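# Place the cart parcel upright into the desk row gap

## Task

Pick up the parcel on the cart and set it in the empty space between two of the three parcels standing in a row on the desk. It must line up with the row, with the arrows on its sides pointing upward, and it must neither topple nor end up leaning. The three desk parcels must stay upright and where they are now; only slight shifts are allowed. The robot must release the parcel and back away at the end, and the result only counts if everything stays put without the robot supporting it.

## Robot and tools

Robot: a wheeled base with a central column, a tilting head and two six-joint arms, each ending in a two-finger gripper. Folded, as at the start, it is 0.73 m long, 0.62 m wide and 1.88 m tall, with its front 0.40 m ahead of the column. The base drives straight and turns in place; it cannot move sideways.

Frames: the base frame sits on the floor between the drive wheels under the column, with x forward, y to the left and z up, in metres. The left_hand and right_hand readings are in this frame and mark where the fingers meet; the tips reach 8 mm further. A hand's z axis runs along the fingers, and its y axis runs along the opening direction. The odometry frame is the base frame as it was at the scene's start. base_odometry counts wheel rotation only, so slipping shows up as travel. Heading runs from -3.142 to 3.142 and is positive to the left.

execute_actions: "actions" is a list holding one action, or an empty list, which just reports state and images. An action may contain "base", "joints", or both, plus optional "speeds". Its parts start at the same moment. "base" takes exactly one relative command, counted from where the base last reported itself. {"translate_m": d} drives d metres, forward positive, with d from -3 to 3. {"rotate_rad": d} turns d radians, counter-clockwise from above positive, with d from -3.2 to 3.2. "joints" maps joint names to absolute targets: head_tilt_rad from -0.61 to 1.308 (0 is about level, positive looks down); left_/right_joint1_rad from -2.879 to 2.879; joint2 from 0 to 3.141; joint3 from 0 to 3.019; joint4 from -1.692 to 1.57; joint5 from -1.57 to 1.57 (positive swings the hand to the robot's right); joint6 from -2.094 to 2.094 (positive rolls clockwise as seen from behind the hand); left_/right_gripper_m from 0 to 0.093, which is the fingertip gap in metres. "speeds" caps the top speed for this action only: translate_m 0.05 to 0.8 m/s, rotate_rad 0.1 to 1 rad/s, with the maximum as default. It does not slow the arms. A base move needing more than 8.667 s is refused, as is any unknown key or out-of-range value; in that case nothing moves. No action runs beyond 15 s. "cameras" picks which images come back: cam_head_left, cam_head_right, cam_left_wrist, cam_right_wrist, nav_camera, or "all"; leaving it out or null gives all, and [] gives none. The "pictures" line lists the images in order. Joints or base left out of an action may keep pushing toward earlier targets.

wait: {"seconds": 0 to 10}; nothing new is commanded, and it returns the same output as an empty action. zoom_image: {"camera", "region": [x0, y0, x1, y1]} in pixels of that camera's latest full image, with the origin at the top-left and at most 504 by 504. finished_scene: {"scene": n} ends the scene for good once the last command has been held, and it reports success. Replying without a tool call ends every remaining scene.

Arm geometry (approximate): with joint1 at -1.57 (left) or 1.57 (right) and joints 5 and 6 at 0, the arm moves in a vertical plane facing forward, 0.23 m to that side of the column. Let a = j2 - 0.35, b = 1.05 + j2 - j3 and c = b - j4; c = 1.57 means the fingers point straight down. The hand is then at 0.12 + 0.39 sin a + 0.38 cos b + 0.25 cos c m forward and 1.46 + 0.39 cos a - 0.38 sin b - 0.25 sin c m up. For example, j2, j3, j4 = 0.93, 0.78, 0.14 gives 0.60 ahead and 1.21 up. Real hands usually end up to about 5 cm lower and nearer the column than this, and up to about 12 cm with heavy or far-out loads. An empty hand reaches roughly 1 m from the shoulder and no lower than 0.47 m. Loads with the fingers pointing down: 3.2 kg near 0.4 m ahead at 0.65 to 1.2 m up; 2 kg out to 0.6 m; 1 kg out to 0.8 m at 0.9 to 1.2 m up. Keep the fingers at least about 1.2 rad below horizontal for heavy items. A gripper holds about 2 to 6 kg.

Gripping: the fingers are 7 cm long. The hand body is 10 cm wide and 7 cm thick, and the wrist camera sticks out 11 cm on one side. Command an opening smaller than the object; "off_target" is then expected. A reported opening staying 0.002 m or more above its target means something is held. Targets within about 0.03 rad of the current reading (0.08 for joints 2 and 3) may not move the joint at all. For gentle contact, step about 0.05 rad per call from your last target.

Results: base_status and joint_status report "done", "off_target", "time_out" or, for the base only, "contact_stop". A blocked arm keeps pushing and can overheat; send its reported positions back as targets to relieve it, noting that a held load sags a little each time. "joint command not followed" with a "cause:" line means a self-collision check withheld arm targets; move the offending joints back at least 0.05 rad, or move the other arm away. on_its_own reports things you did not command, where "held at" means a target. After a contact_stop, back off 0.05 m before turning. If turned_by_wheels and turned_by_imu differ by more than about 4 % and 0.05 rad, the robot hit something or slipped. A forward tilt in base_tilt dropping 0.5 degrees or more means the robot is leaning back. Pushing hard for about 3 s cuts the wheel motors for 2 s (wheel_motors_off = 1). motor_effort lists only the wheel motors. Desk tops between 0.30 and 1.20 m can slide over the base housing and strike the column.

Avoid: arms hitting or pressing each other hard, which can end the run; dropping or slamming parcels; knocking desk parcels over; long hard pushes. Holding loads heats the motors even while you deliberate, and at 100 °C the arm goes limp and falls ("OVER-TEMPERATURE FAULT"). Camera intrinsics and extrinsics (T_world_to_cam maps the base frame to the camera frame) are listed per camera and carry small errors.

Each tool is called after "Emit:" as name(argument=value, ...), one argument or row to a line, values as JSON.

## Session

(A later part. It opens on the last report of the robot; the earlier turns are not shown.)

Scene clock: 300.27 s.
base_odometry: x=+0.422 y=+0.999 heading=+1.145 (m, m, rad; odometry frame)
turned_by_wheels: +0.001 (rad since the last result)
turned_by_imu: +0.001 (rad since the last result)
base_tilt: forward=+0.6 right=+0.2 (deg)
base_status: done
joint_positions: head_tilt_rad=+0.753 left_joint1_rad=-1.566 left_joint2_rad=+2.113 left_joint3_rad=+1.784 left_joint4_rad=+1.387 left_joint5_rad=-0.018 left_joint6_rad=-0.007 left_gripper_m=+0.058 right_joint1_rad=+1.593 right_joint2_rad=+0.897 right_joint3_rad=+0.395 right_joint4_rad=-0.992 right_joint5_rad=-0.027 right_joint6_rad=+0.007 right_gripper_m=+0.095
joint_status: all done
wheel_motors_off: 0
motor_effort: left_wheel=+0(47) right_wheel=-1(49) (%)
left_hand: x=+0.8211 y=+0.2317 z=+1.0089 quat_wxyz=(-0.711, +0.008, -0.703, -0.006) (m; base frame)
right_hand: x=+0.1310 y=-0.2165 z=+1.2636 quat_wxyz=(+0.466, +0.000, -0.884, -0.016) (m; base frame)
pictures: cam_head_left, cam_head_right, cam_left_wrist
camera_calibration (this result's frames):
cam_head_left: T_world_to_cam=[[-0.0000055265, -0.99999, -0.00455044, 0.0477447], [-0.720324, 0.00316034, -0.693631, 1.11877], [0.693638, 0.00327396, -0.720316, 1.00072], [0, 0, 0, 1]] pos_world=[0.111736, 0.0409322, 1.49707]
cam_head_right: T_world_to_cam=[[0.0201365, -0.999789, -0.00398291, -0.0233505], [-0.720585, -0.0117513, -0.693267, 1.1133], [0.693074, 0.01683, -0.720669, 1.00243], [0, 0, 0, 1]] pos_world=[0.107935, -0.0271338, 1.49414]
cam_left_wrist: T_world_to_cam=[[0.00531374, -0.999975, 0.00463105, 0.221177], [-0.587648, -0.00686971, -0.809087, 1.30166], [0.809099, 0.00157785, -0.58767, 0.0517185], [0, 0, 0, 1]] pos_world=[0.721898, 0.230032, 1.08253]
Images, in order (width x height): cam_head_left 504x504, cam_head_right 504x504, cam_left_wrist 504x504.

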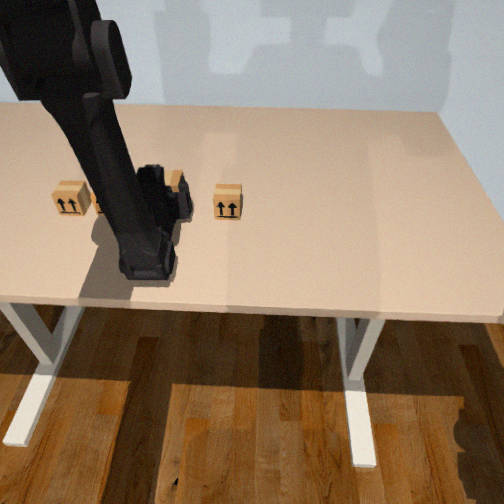

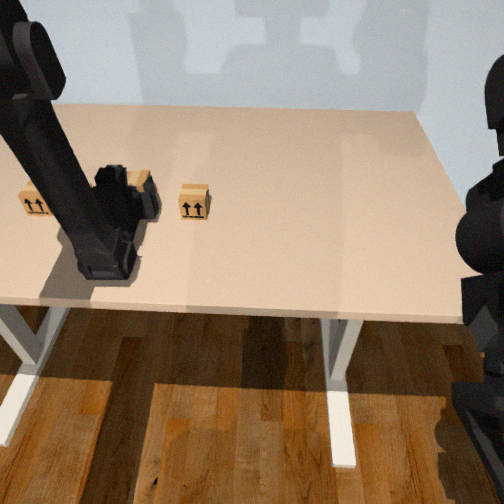

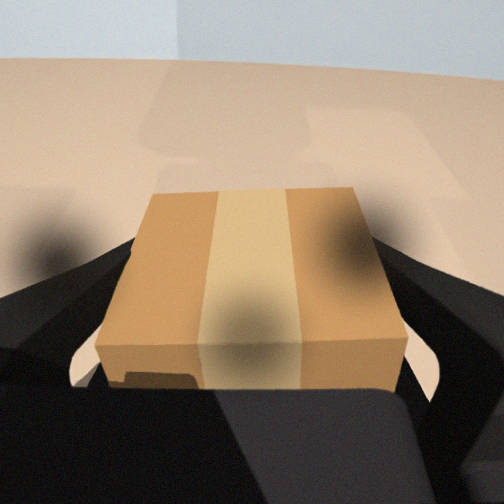

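Emit:
execute_actions(
  actions=[
    {"joints":{"left_joint2_rad":2.22,"left_joint3_rad":1.94,"left_joint4_rad":1.34}},
  ],
  cameras=["cam_head_right","cam_left_wrist"],
)

Emit:
zoom_image(
  camera="cam_head_right",
  region=[60,140,240,300],
)

Scene clock: 307.33 s.
base_odometry: x=+0.422 y=+0.999 heading=+1.145 (m, m, rad; odometry frame)
turned_by_wheels: +0.000 (rad since the last result)
turned_by_imu: +0.000 (rad since the last result)
base_tilt: forward=+0.6 right=+0.1 (deg)
base_status: not commanded
joint_positions: head_tilt_rad=+0.753 left_joint1_rad=-1.566 left_joint2_rad=+2.178 left_joint3_rad=+1.930 left_joint4_rad=+1.362 left_joint5_rad=-0.018 left_joint6_rad=+0.002 left_gripper_m=+0.058 right_joint1_rad=+1.593 right_joint2_rad=+0.897 right_joint3_rad=+0.395 right_joint4_rad=-0.992 right_joint5_rad=-0.027 right_joint6_rad=+0.007 right_gripper_m=+0.095
joint_status: all done
wheel_motors_off: 0
motor_effort: left_wheel=+1(2) right_wheel=-1(2) (%)
left_hand: x=+0.8447 y=+0.2318 z=+1.0053 quat_wxyz=(-0.730, +0.005, -0.683, -0.010) (m; base frame)
right_hand: x=+0.1310 y=-0.2165 z=+1.2636 quat_wxyz=(+0.466, +0.000, -0.884, -0.016) (m; base frame)
pictures: cam_head_right, cam_left_wrist
camera_calibration (this result's frames):
cam_head_right: T_world_to_cam=[[0.0201365, -0.999789, -0.00398291, -0.0233505], [-0.720584, -0.0117513, -0.693268, 1.1133], [0.693075, 0.01683, -0.720669, 1.00243], [0, 0, 0, 1]] pos_world=[0.107935, -0.0271338, 1.49414]
cam_left_wrist: T_world_to_cam=[[0.00542761, -0.999974, -0.00474838, 0.23048], [-0.541543, 0.00105258, -0.840673, 1.3036], [0.840656, 0.00713429, -0.541523, -0.0437463], [0, 0, 0, 1]] pos_world=[0.741478, 0.229414, 1.0733]
Images, in order (width x height): cam_head_right 504x504, cam_left_wrist 504x504.

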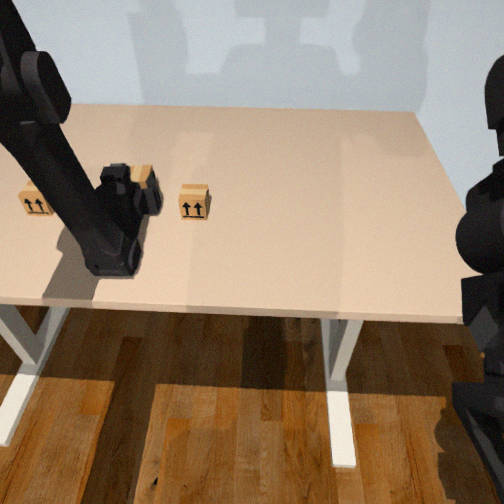

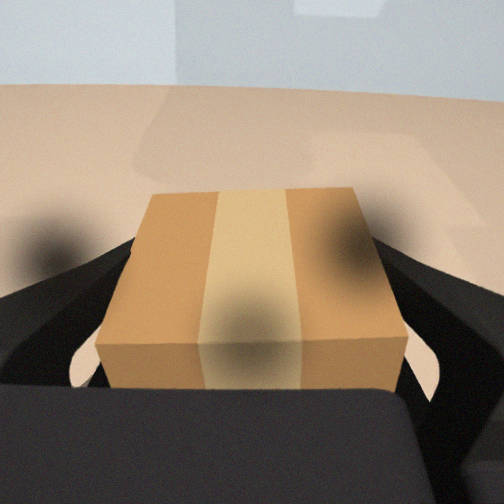

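Region (60, 140, 240, 300) of cam_head_right's 504x504 image, scaled by 2.800, with more detail than that image has.

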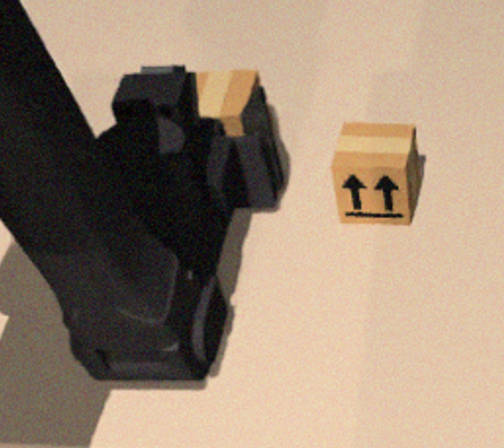

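Emit:
execute_actions(
  actions=[
    {"base":{"translate_m":-0.025},"joints":{"left_joint2_rad":2.17,"left_joint4_rad":1.25}},
  ],
  cameras=["cam_head_right","cam_left_wrist"],
)

Emit:
zoom_image(
  camera="cam_head_right",
  region=[60,140,240,300],
)

Scene clock: 318.43 s.
base_odometry: x=+0.411 y=+0.976 heading=+1.144 (m, m, rad; odometry frame)
turned_by_wheels: +0.000 (rad since the last result)
turned_by_imu: +0.000 (rad since the last result)
base_tilt: forward=+0.6 right=+0.0 (deg)
base_status: done
joint_positions: head_tilt_rad=+0.754 left_joint1_rad=-1.566 left_joint2_rad=+2.152 left_joint3_rad=+1.935 left_joint4_rad=+1.270 left_joint5_rad=-0.018 left_joint6_rad=+0.003 left_gripper_m=+0.058 right_joint1_rad=+1.593 right_joint2_rad=+0.896 right_joint3_rad=+0.392 right_joint4_rad=-0.992 right_joint5_rad=-0.027 right_joint6_rad=+0.007 right_gripper_m=+0.095
joint_status: all done
wheel_motors_off: 0
motor_effort: left_wheel=+0(29) right_wheel=+0(42) (%)
left_hand: x=+0.8591 y=+0.2318 z=+1.0033 quat_wxyz=(-0.709, +0.005, -0.705, -0.010) (m; base frame)
right_hand: x=+0.1293 y=-0.2165 z=+1.2643 quat_wxyz=(+0.467, +0.000, -0.884, -0.016) (m; base frame)
pictures: cam_head_right, cam_left_wrist
camera_calibration (this result's frames):
cam_head_right: T_world_to_cam=[[0.0201337, -0.999789, -0.00399705, -0.0233286], [-0.721071, -0.0117513, -0.692761, 1.11254], [0.692568, 0.01683, -0.721156, 1.00321], [0, 0, 0, 1]] pos_world=[0.107903, -0.0271338, 1.4941]
cam_left_wrist: T_world_to_cam=[[0.00541775, -0.999967, -0.00606318, 0.231765], [-0.59214, 0.0016779, -0.805833, 1.3181], [0.805817, 0.00795605, -0.592111, 0.0235372], [0, 0, 0, 1]] pos_world=[0.76028, 0.229359, 1.07751]
Images, in order (width x height): cam_head_right 504x504, cam_left_wrist 504x504.

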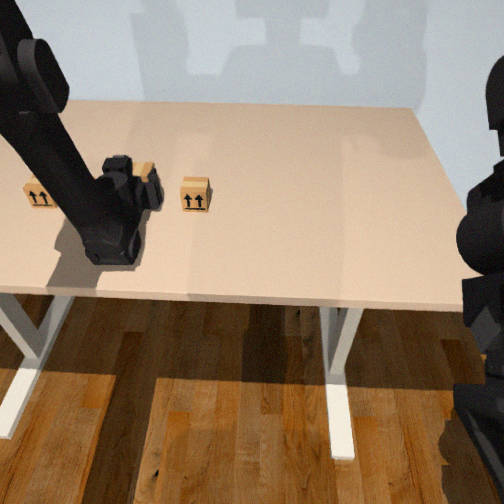

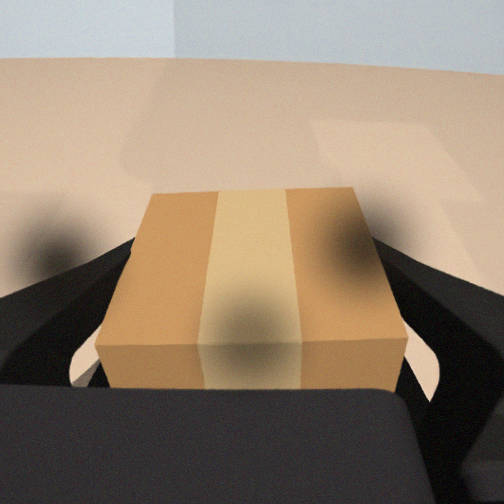

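Region (60, 140, 240, 300) of cam_head_right's 504x504 image, scaled by 2.800, with more detail than that image has.

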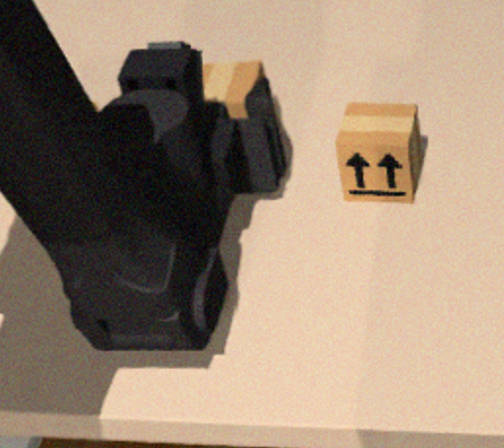

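15 px left. Pitch down further.

Emit:
execute_actions(
  actions=[
    {"joints":{"left_joint4_rad":1.17}},
  ],
  cameras=[],
)

Emit:
execute_actions(
  actions=[
    {"joints":{"left_joint4_rad":1.10}},
  ],
  cameras=["cam_head_right","cam_left_wrist"],
)

Emit:
zoom_image(
  camera="cam_head_right",
  region=[60,140,240,300],
)

Scene clock: 325.83 s.
base_odometry: x=+0.411 y=+0.976 heading=+1.144 (m, m, rad; odometry frame)
turned_by_wheels: +0.000 (rad since the last result)
turned_by_imu: +0.000 (rad since the last result)
base_tilt: forward=+0.6 right=+0.3 (deg)
base_status: not commanded
joint_positions: head_tilt_rad=+0.754 left_joint1_rad=-1.566 left_joint2_rad=+2.132 left_joint3_rad=+1.935 left_joint4_rad=+1.207 left_joint5_rad=-0.018 left_joint6_rad=+0.008 left_gripper_m=+0.058 right_joint1_rad=+1.593 right_joint2_rad=+0.896 right_joint3_rad=+0.392 right_joint4_rad=-0.992 right_joint5_rad=-0.027 right_joint6_rad=+0.007 right_gripper_m=+0.095
joint_status: all done
wheel_motors_off: 0
motor_effort: left_wheel=+0(0) right_wheel=+1(1) (%)
left_hand: x=+0.8680 y=+0.2318 z=+1.0028 quat_wxyz=(-0.694, +0.003, -0.720, -0.012) (m; base frame)
right_hand: x=+0.1293 y=-0.2165 z=+1.2643 quat_wxyz=(+0.467, +0.000, -0.884, -0.016) (m; base frame)
pictures: none
No camera images: the call's "cameras" was empty. Leave "cameras" out to get every camera's image.

Scene clock: 326.43 s.
base_odometry: x=+0.411 y=+0.976 heading=+1.144 (m, m, rad; odometry frame)
turned_by_wheels: +0.000 (rad since the last result)
turned_by_imu: +0.000 (rad since the last result)
base_tilt: forward=+0.6 right=+0.3 (deg)
base_status: not commanded
joint_positions: head_tilt_rad=+0.754 left_joint1_rad=-1.566 left_joint2_rad=+2.118 left_joint3_rad=+1.945 left_joint4_rad=+1.146 left_joint5_rad=-0.018 left_joint6_rad=+0.011 left_gripper_m=+0.058 right_joint1_rad=+1.593 right_joint2_rad=+0.896 right_joint3_rad=+0.392 right_joint4_rad=-0.992 right_joint5_rad=-0.027 right_joint6_rad=+0.007 right_gripper_m=+0.095
joint_status: all done
wheel_motors_off: 0
motor_effort: left_wheel=+0(0) right_wheel=+0(0) (%)
left_hand: x=+0.8776 y=+0.2319 z=+1.0026 quat_wxyz=(-0.681, +0.002, -0.733, -0.013) (m; base frame)
right_hand: x=+0.1293 y=-0.2165 z=+1.2643 quat_wxyz=(+0.467, +0.000, -0.884, -0.016) (m; base frame)
pictures: cam_head_right, cam_left_wrist
camera_calibration (this result's frames):
cam_head_right: T_world_to_cam=[[0.0201337, -0.999789, -0.00399705, -0.0233286], [-0.721071, -0.0117513, -0.692761, 1.11254], [0.692568, 0.01683, -0.721156, 1.00321], [0, 0, 0, 1]] pos_world=[0.107903, -0.0271338, 1.4941]
cam_left_wrist: T_world_to_cam=[[0.00473146, -0.999892, -0.0138839, 0.240139], [-0.653693, 0.00741416, -0.756724, 1.33192], [0.756745, 0.0126562, -0.653587, 0.111823], [0, 0, 0, 1]] pos_world=[0.784911, 0.228823, 1.08432]
Images, in order (width x height): cam_head_right 504x504, cam_left_wrist 504x504.

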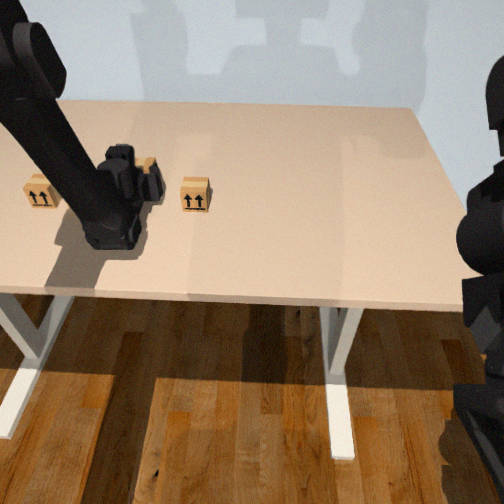

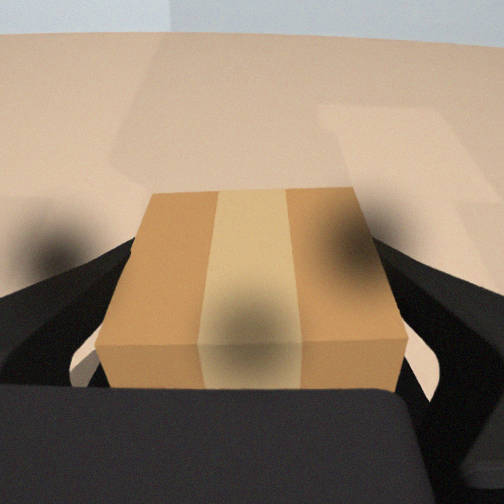

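Region (60, 140, 240, 300) of cam_head_right's 504x504 image, scaled by 2.800, with more detail than that image has.

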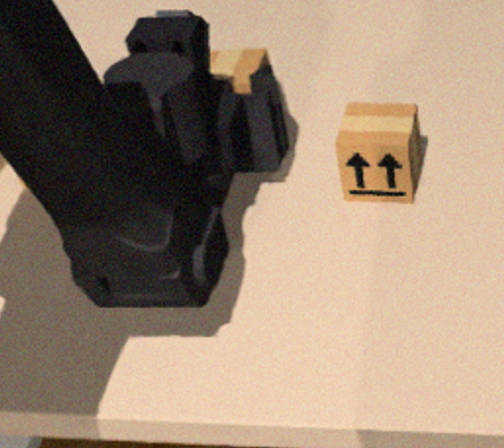

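Emit:
execute_actions(
  actions=[
    {"joints":{"left_joint2_rad":2.10,"left_joint4_rad":1.22}},
  ],
  cameras=[],
)

Emit:
execute_actions(
  actions=[
    {"base":{"translate_m":-0.065}},
  ],
  cameras=[],
)

Emit:
execute_actions(
  actions=[
    {"joints":{"left_joint2_rad":2.145,"left_joint4_rad":1.25}},
  ],
  cameras=["cam_head_right","cam_left_wrist"],
)

Emit:
zoom_image(
  camera="cam_head_right",
  region=[60,120,240,280],
)

Scene clock: 338.73 s.
base_odometry: x=+0.411 y=+0.976 heading=+1.144 (m, m, rad; odometry frame)
turned_by_wheels: +0.000 (rad since the last result)
turned_by_imu: +0.000 (rad since the last result)
base_tilt: forward=+0.5 right=+0.2 (deg)
base_status: not commanded
joint_positions: head_tilt_rad=+0.754 left_joint1_rad=-1.566 left_joint2_rad=+2.115 left_joint3_rad=+1.941 left_joint4_rad=+1.203 left_joint5_rad=-0.018 left_joint6_rad=+0.009 left_gripper_m=+0.058 right_joint1_rad=+1.593 right_joint2_rad=+0.896 right_joint3_rad=+0.392 right_joint4_rad=-0.992 right_joint5_rad=-0.027 right_joint6_rad=+0.007 right_gripper_m=+0.095
joint_status: all done
wheel_motors_off: 0
motor_effort: left_wheel=+0(0) right_wheel=+0(0) (%)
left_hand: x=+0.8780 y=+0.2318 z=+1.0172 quat_wxyz=(-0.701, +0.003, -0.713, -0.012) (m; base frame)
right_hand: x=+0.1293 y=-0.2165 z=+1.2643 quat_wxyz=(+0.467, +0.000, -0.884, -0.016) (m; base frame)
pictures: none
No camera images: the call's "cameras" was empty. Leave "cameras" out to get every camera's image.

Scene clock: 340.10 s.
base_odometry: x=+0.384 y=+0.917 heading=+1.143 (m, m, rad; odometry frame)
turned_by_wheels: -0.002 (rad since the last result)
turned_by_imu: -0.002 (rad since the last result)
base_tilt: forward=+0.6 right=+0.4 (deg)
base_status: done
joint_positions: head_tilt_rad=+0.754 left_joint1_rad=-1.566 left_joint2_rad=+2.113 left_joint3_rad=+1.936 left_joint4_rad=+1.204 left_joint5_rad=-0.018 left_joint6_rad=+0.009 left_gripper_m=+0.058 right_joint1_rad=+1.593 right_joint2_rad=+0.895 right_joint3_rad=+0.392 right_joint4_rad=-0.992 right_joint5_rad=-0.027 right_joint6_rad=+0.007 right_gripper_m=+0.095
joint_status: not commanded
wheel_motors_off: 0
motor_effort: left_wheel=-1(34) right_wheel=+1(57) (%)
left_hand: x=+0.8766 y=+0.2318 z=+1.0164 quat_wxyz=(-0.700, +0.003, -0.714, -0.012) (m; base frame)
right_hand: x=+0.1297 y=-0.2165 z=+1.2642 quat_wxyz=(+0.467, +0.000, -0.884, -0.016) (m; base frame)
pictures: none
No camera images: the call's "cameras" was empty. Leave "cameras" out to get every camera's image.

Scene clock: 340.87 s.
base_odometry: x=+0.384 y=+0.917 heading=+1.143 (m, m, rad; odometry frame)
turned_by_wheels: +0.000 (rad since the last result)
turned_by_imu: +0.000 (rad since the last result)
base_tilt: forward=+0.5 right=+0.1 (deg)
base_status: not commanded
joint_positions: head_tilt_rad=+0.754 left_joint1_rad=-1.566 left_joint2_rad=+2.139 left_joint3_rad=+1.936 left_joint4_rad=+1.235 left_joint5_rad=-0.018 left_joint6_rad=+0.009 left_gripper_m=+0.058 right_joint1_rad=+1.593 right_joint2_rad=+0.895 right_joint3_rad=+0.392 right_joint4_rad=-0.992 right_joint5_rad=-0.027 right_joint6_rad=+0.007 right_gripper_m=+0.095
joint_status: all done
wheel_motors_off: 0
motor_effort: left_wheel=-1(1) right_wheel=+1(2) (%)
left_hand: x=+0.8655 y=+0.2318 z=+1.0052 quat_wxyz=(-0.702, +0.003, -0.712, -0.012) (m; base frame)
right_hand: x=+0.1297 y=-0.2165 z=+1.2642 quat_wxyz=(+0.467, +0.000, -0.884, -0.016) (m; base frame)
pictures: cam_head_right, cam_left_wrist
camera_calibration (this result's frames):
cam_head_right: T_world_to_cam=[[0.0201331, -0.999789, -0.00400035, -0.0233235], [-0.721185, -0.0117513, -0.692643, 1.11237], [0.69245, 0.01683, -0.721269, 1.00339], [0, 0, 0, 1]] pos_world=[0.107896, -0.0271338, 1.49409]
cam_left_wrist: T_world_to_cam=[[0.00530576, -0.99992, -0.0114581, 0.237259], [-0.608399, 0.00586575, -0.79361, 1.32425], [0.793614, 0.0111818, -0.608319, 0.0455709], [0, 0, 0, 1]] pos_world=[0.768246, 0.228963, 1.08138]
Images, in order (width x height): cam_head_right 504x504, cam_left_wrist 504x504.

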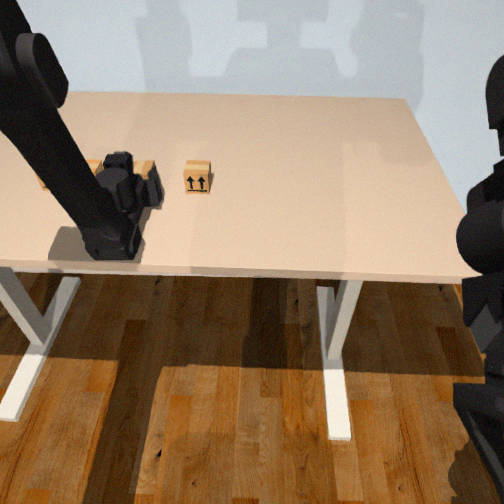

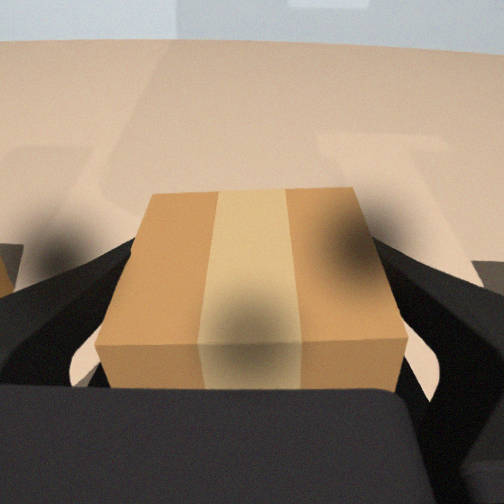

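Region (60, 120, 240, 280) of cam_head_right's 504x504 image, scaled by 2.800, with more detail than that image has.

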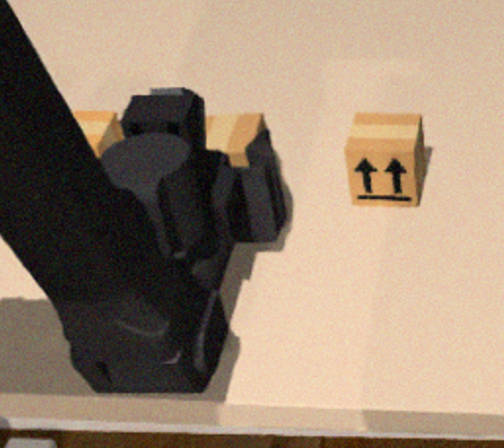

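Aligned. Release and back off.

Emit:
execute_actions(
  actions=[
    {"joints":{"left_gripper_m":0.085}},
  ],
  cameras=["cam_left_wrist"],
)

Emit:
execute_actions(
  actions=[
    {"base":{"translate_m":-0.4}},
  ],
  cameras=["cam_head_right","cam_left_wrist"],
)

Scene clock: 348.57 s.
base_odometry: x=+0.384 y=+0.917 heading=+1.143 (m, m, rad; odometry frame)
turned_by_wheels: +0.000 (rad since the last result)
turned_by_imu: +0.000 (rad since the last result)
base_tilt: forward=+0.6 right=+0.2 (deg)
base_status: not commanded
joint_positions: head_tilt_rad=+0.754 left_joint1_rad=-1.566 left_joint2_rad=+2.139 left_joint3_rad=+1.936 left_joint4_rad=+1.235 left_joint5_rad=-0.018 left_joint6_rad=+0.008 left_gripper_m=+0.085 right_joint1_rad=+1.593 right_joint2_rad=+0.895 right_joint3_rad=+0.392 right_joint4_rad=-0.992 right_joint5_rad=-0.027 right_joint6_rad=+0.007 right_gripper_m=+0.095
joint_status: all done
wheel_motors_off: 0
motor_effort: left_wheel=-1(1) right_wheel=+1(1) (%)
left_hand: x=+0.8655 y=+0.2318 z=+1.0052 quat_wxyz=(-0.702, +0.003, -0.712, -0.012) (m; base frame)
right_hand: x=+0.1297 y=-0.2165 z=+1.2642 quat_wxyz=(+0.467, +0.000, -0.884, -0.016) (m; base frame)
pictures: cam_left_wrist
camera_calibration (this result's frames):
cam_left_wrist: T_world_to_cam=[[0.00531159, -0.999925, -0.0110768, 0.236872], [-0.608393, 0.00555961, -0.793617, 1.32432], [0.793618, 0.0109544, -0.608317, 0.0456173], [0, 0, 0, 1]] pos_world=[0.768245, 0.228992, 1.08138]
Images, in order (width x height): cam_left_wrist 504x504.

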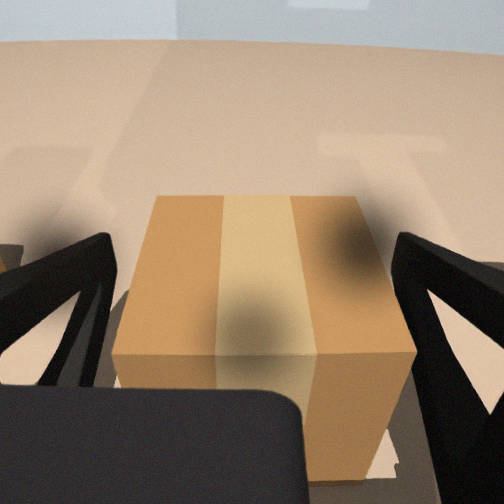

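Scene clock: 350.90 s.
base_odometry: x=+0.218 y=+0.553 heading=+1.144 (m, m, rad; odometry frame)
turned_by_wheels: +0.001 (rad since the last result)
turned_by_imu: +0.002 (rad since the last result)
base_tilt: forward=+0.6 right=+0.2 (deg)
base_status: done
joint_positions: head_tilt_rad=+0.754 left_joint1_rad=-1.566 left_joint2_rad=+2.140 left_joint3_rad=+1.935 left_joint4_rad=+1.236 left_joint5_rad=-0.018 left_joint6_rad=+0.008 left_gripper_m=+0.085 right_joint1_rad=+1.593 right_joint2_rad=+0.895 right_joint3_rad=+0.392 right_joint4_rad=-0.992 right_joint5_rad=-0.027 right_joint6_rad=+0.007 right_gripper_m=+0.095
joint_status: not commanded
wheel_motors_off: 0
motor_effort: left_wheel=+0(54) right_wheel=-1(40) (%)
left_hand: x=+0.8646 y=+0.2312 z=+1.0040 quat_wxyz=(-0.701, +0.003, -0.713, -0.012) (m; base frame)
right_hand: x=+0.1297 y=-0.2165 z=+1.2642 quat_wxyz=(+0.467, +0.000, -0.884, -0.016) (m; base frame)
pictures: cam_head_right, cam_left_wrist
camera_calibration (this result's frames):
cam_head_right: T_world_to_cam=[[0.0201329, -0.999789, -0.0040011, -0.0233223], [-0.721211, -0.0117513, -0.692616, 1.11233], [0.692423, 0.01683, -0.721295, 1.00343], [0, 0, 0, 1]] pos_world=[0.107894, -0.0271338, 1.49409]
cam_left_wrist: T_world_to_cam=[[0.00492023, -0.999934, -0.0104202, 0.23595], [-0.609601, 0.00526094, -0.792691, 1.32295], [0.792693, 0.0102524, -0.609534, 0.0478267], [0, 0, 0, 1]] pos_world=[0.767397, 0.228484, 1.0803]
Images, in order (width x height): cam_head_right 504x504, cam_left_wrist 504x504.

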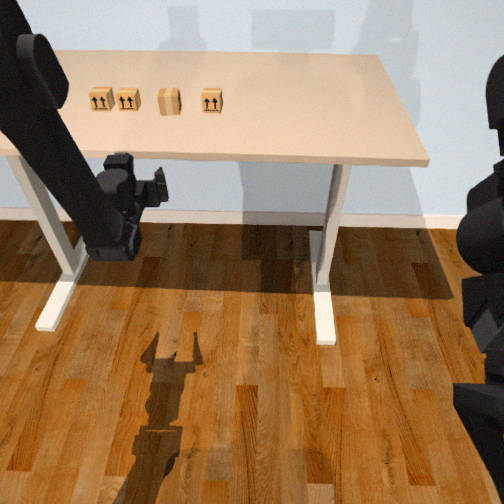

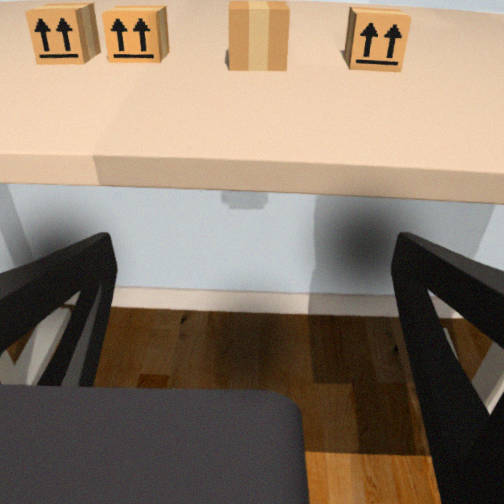

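Emit:
zoom_image(
  camera="cam_head_right",
  region=[80,70,240,130],
)

Region (80, 70, 240, 130) of cam_head_right's 504x504 image, scaled by 3.150, with more detail than that image has; it fills the top 189 rows of this view, and the rest is white.

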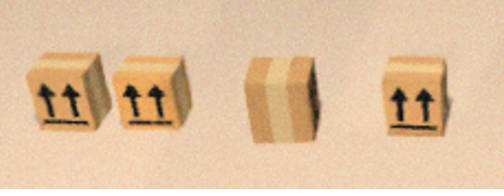

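Emit:
finished_scene(
  scene=1,
)

The scene is finished: the task was done.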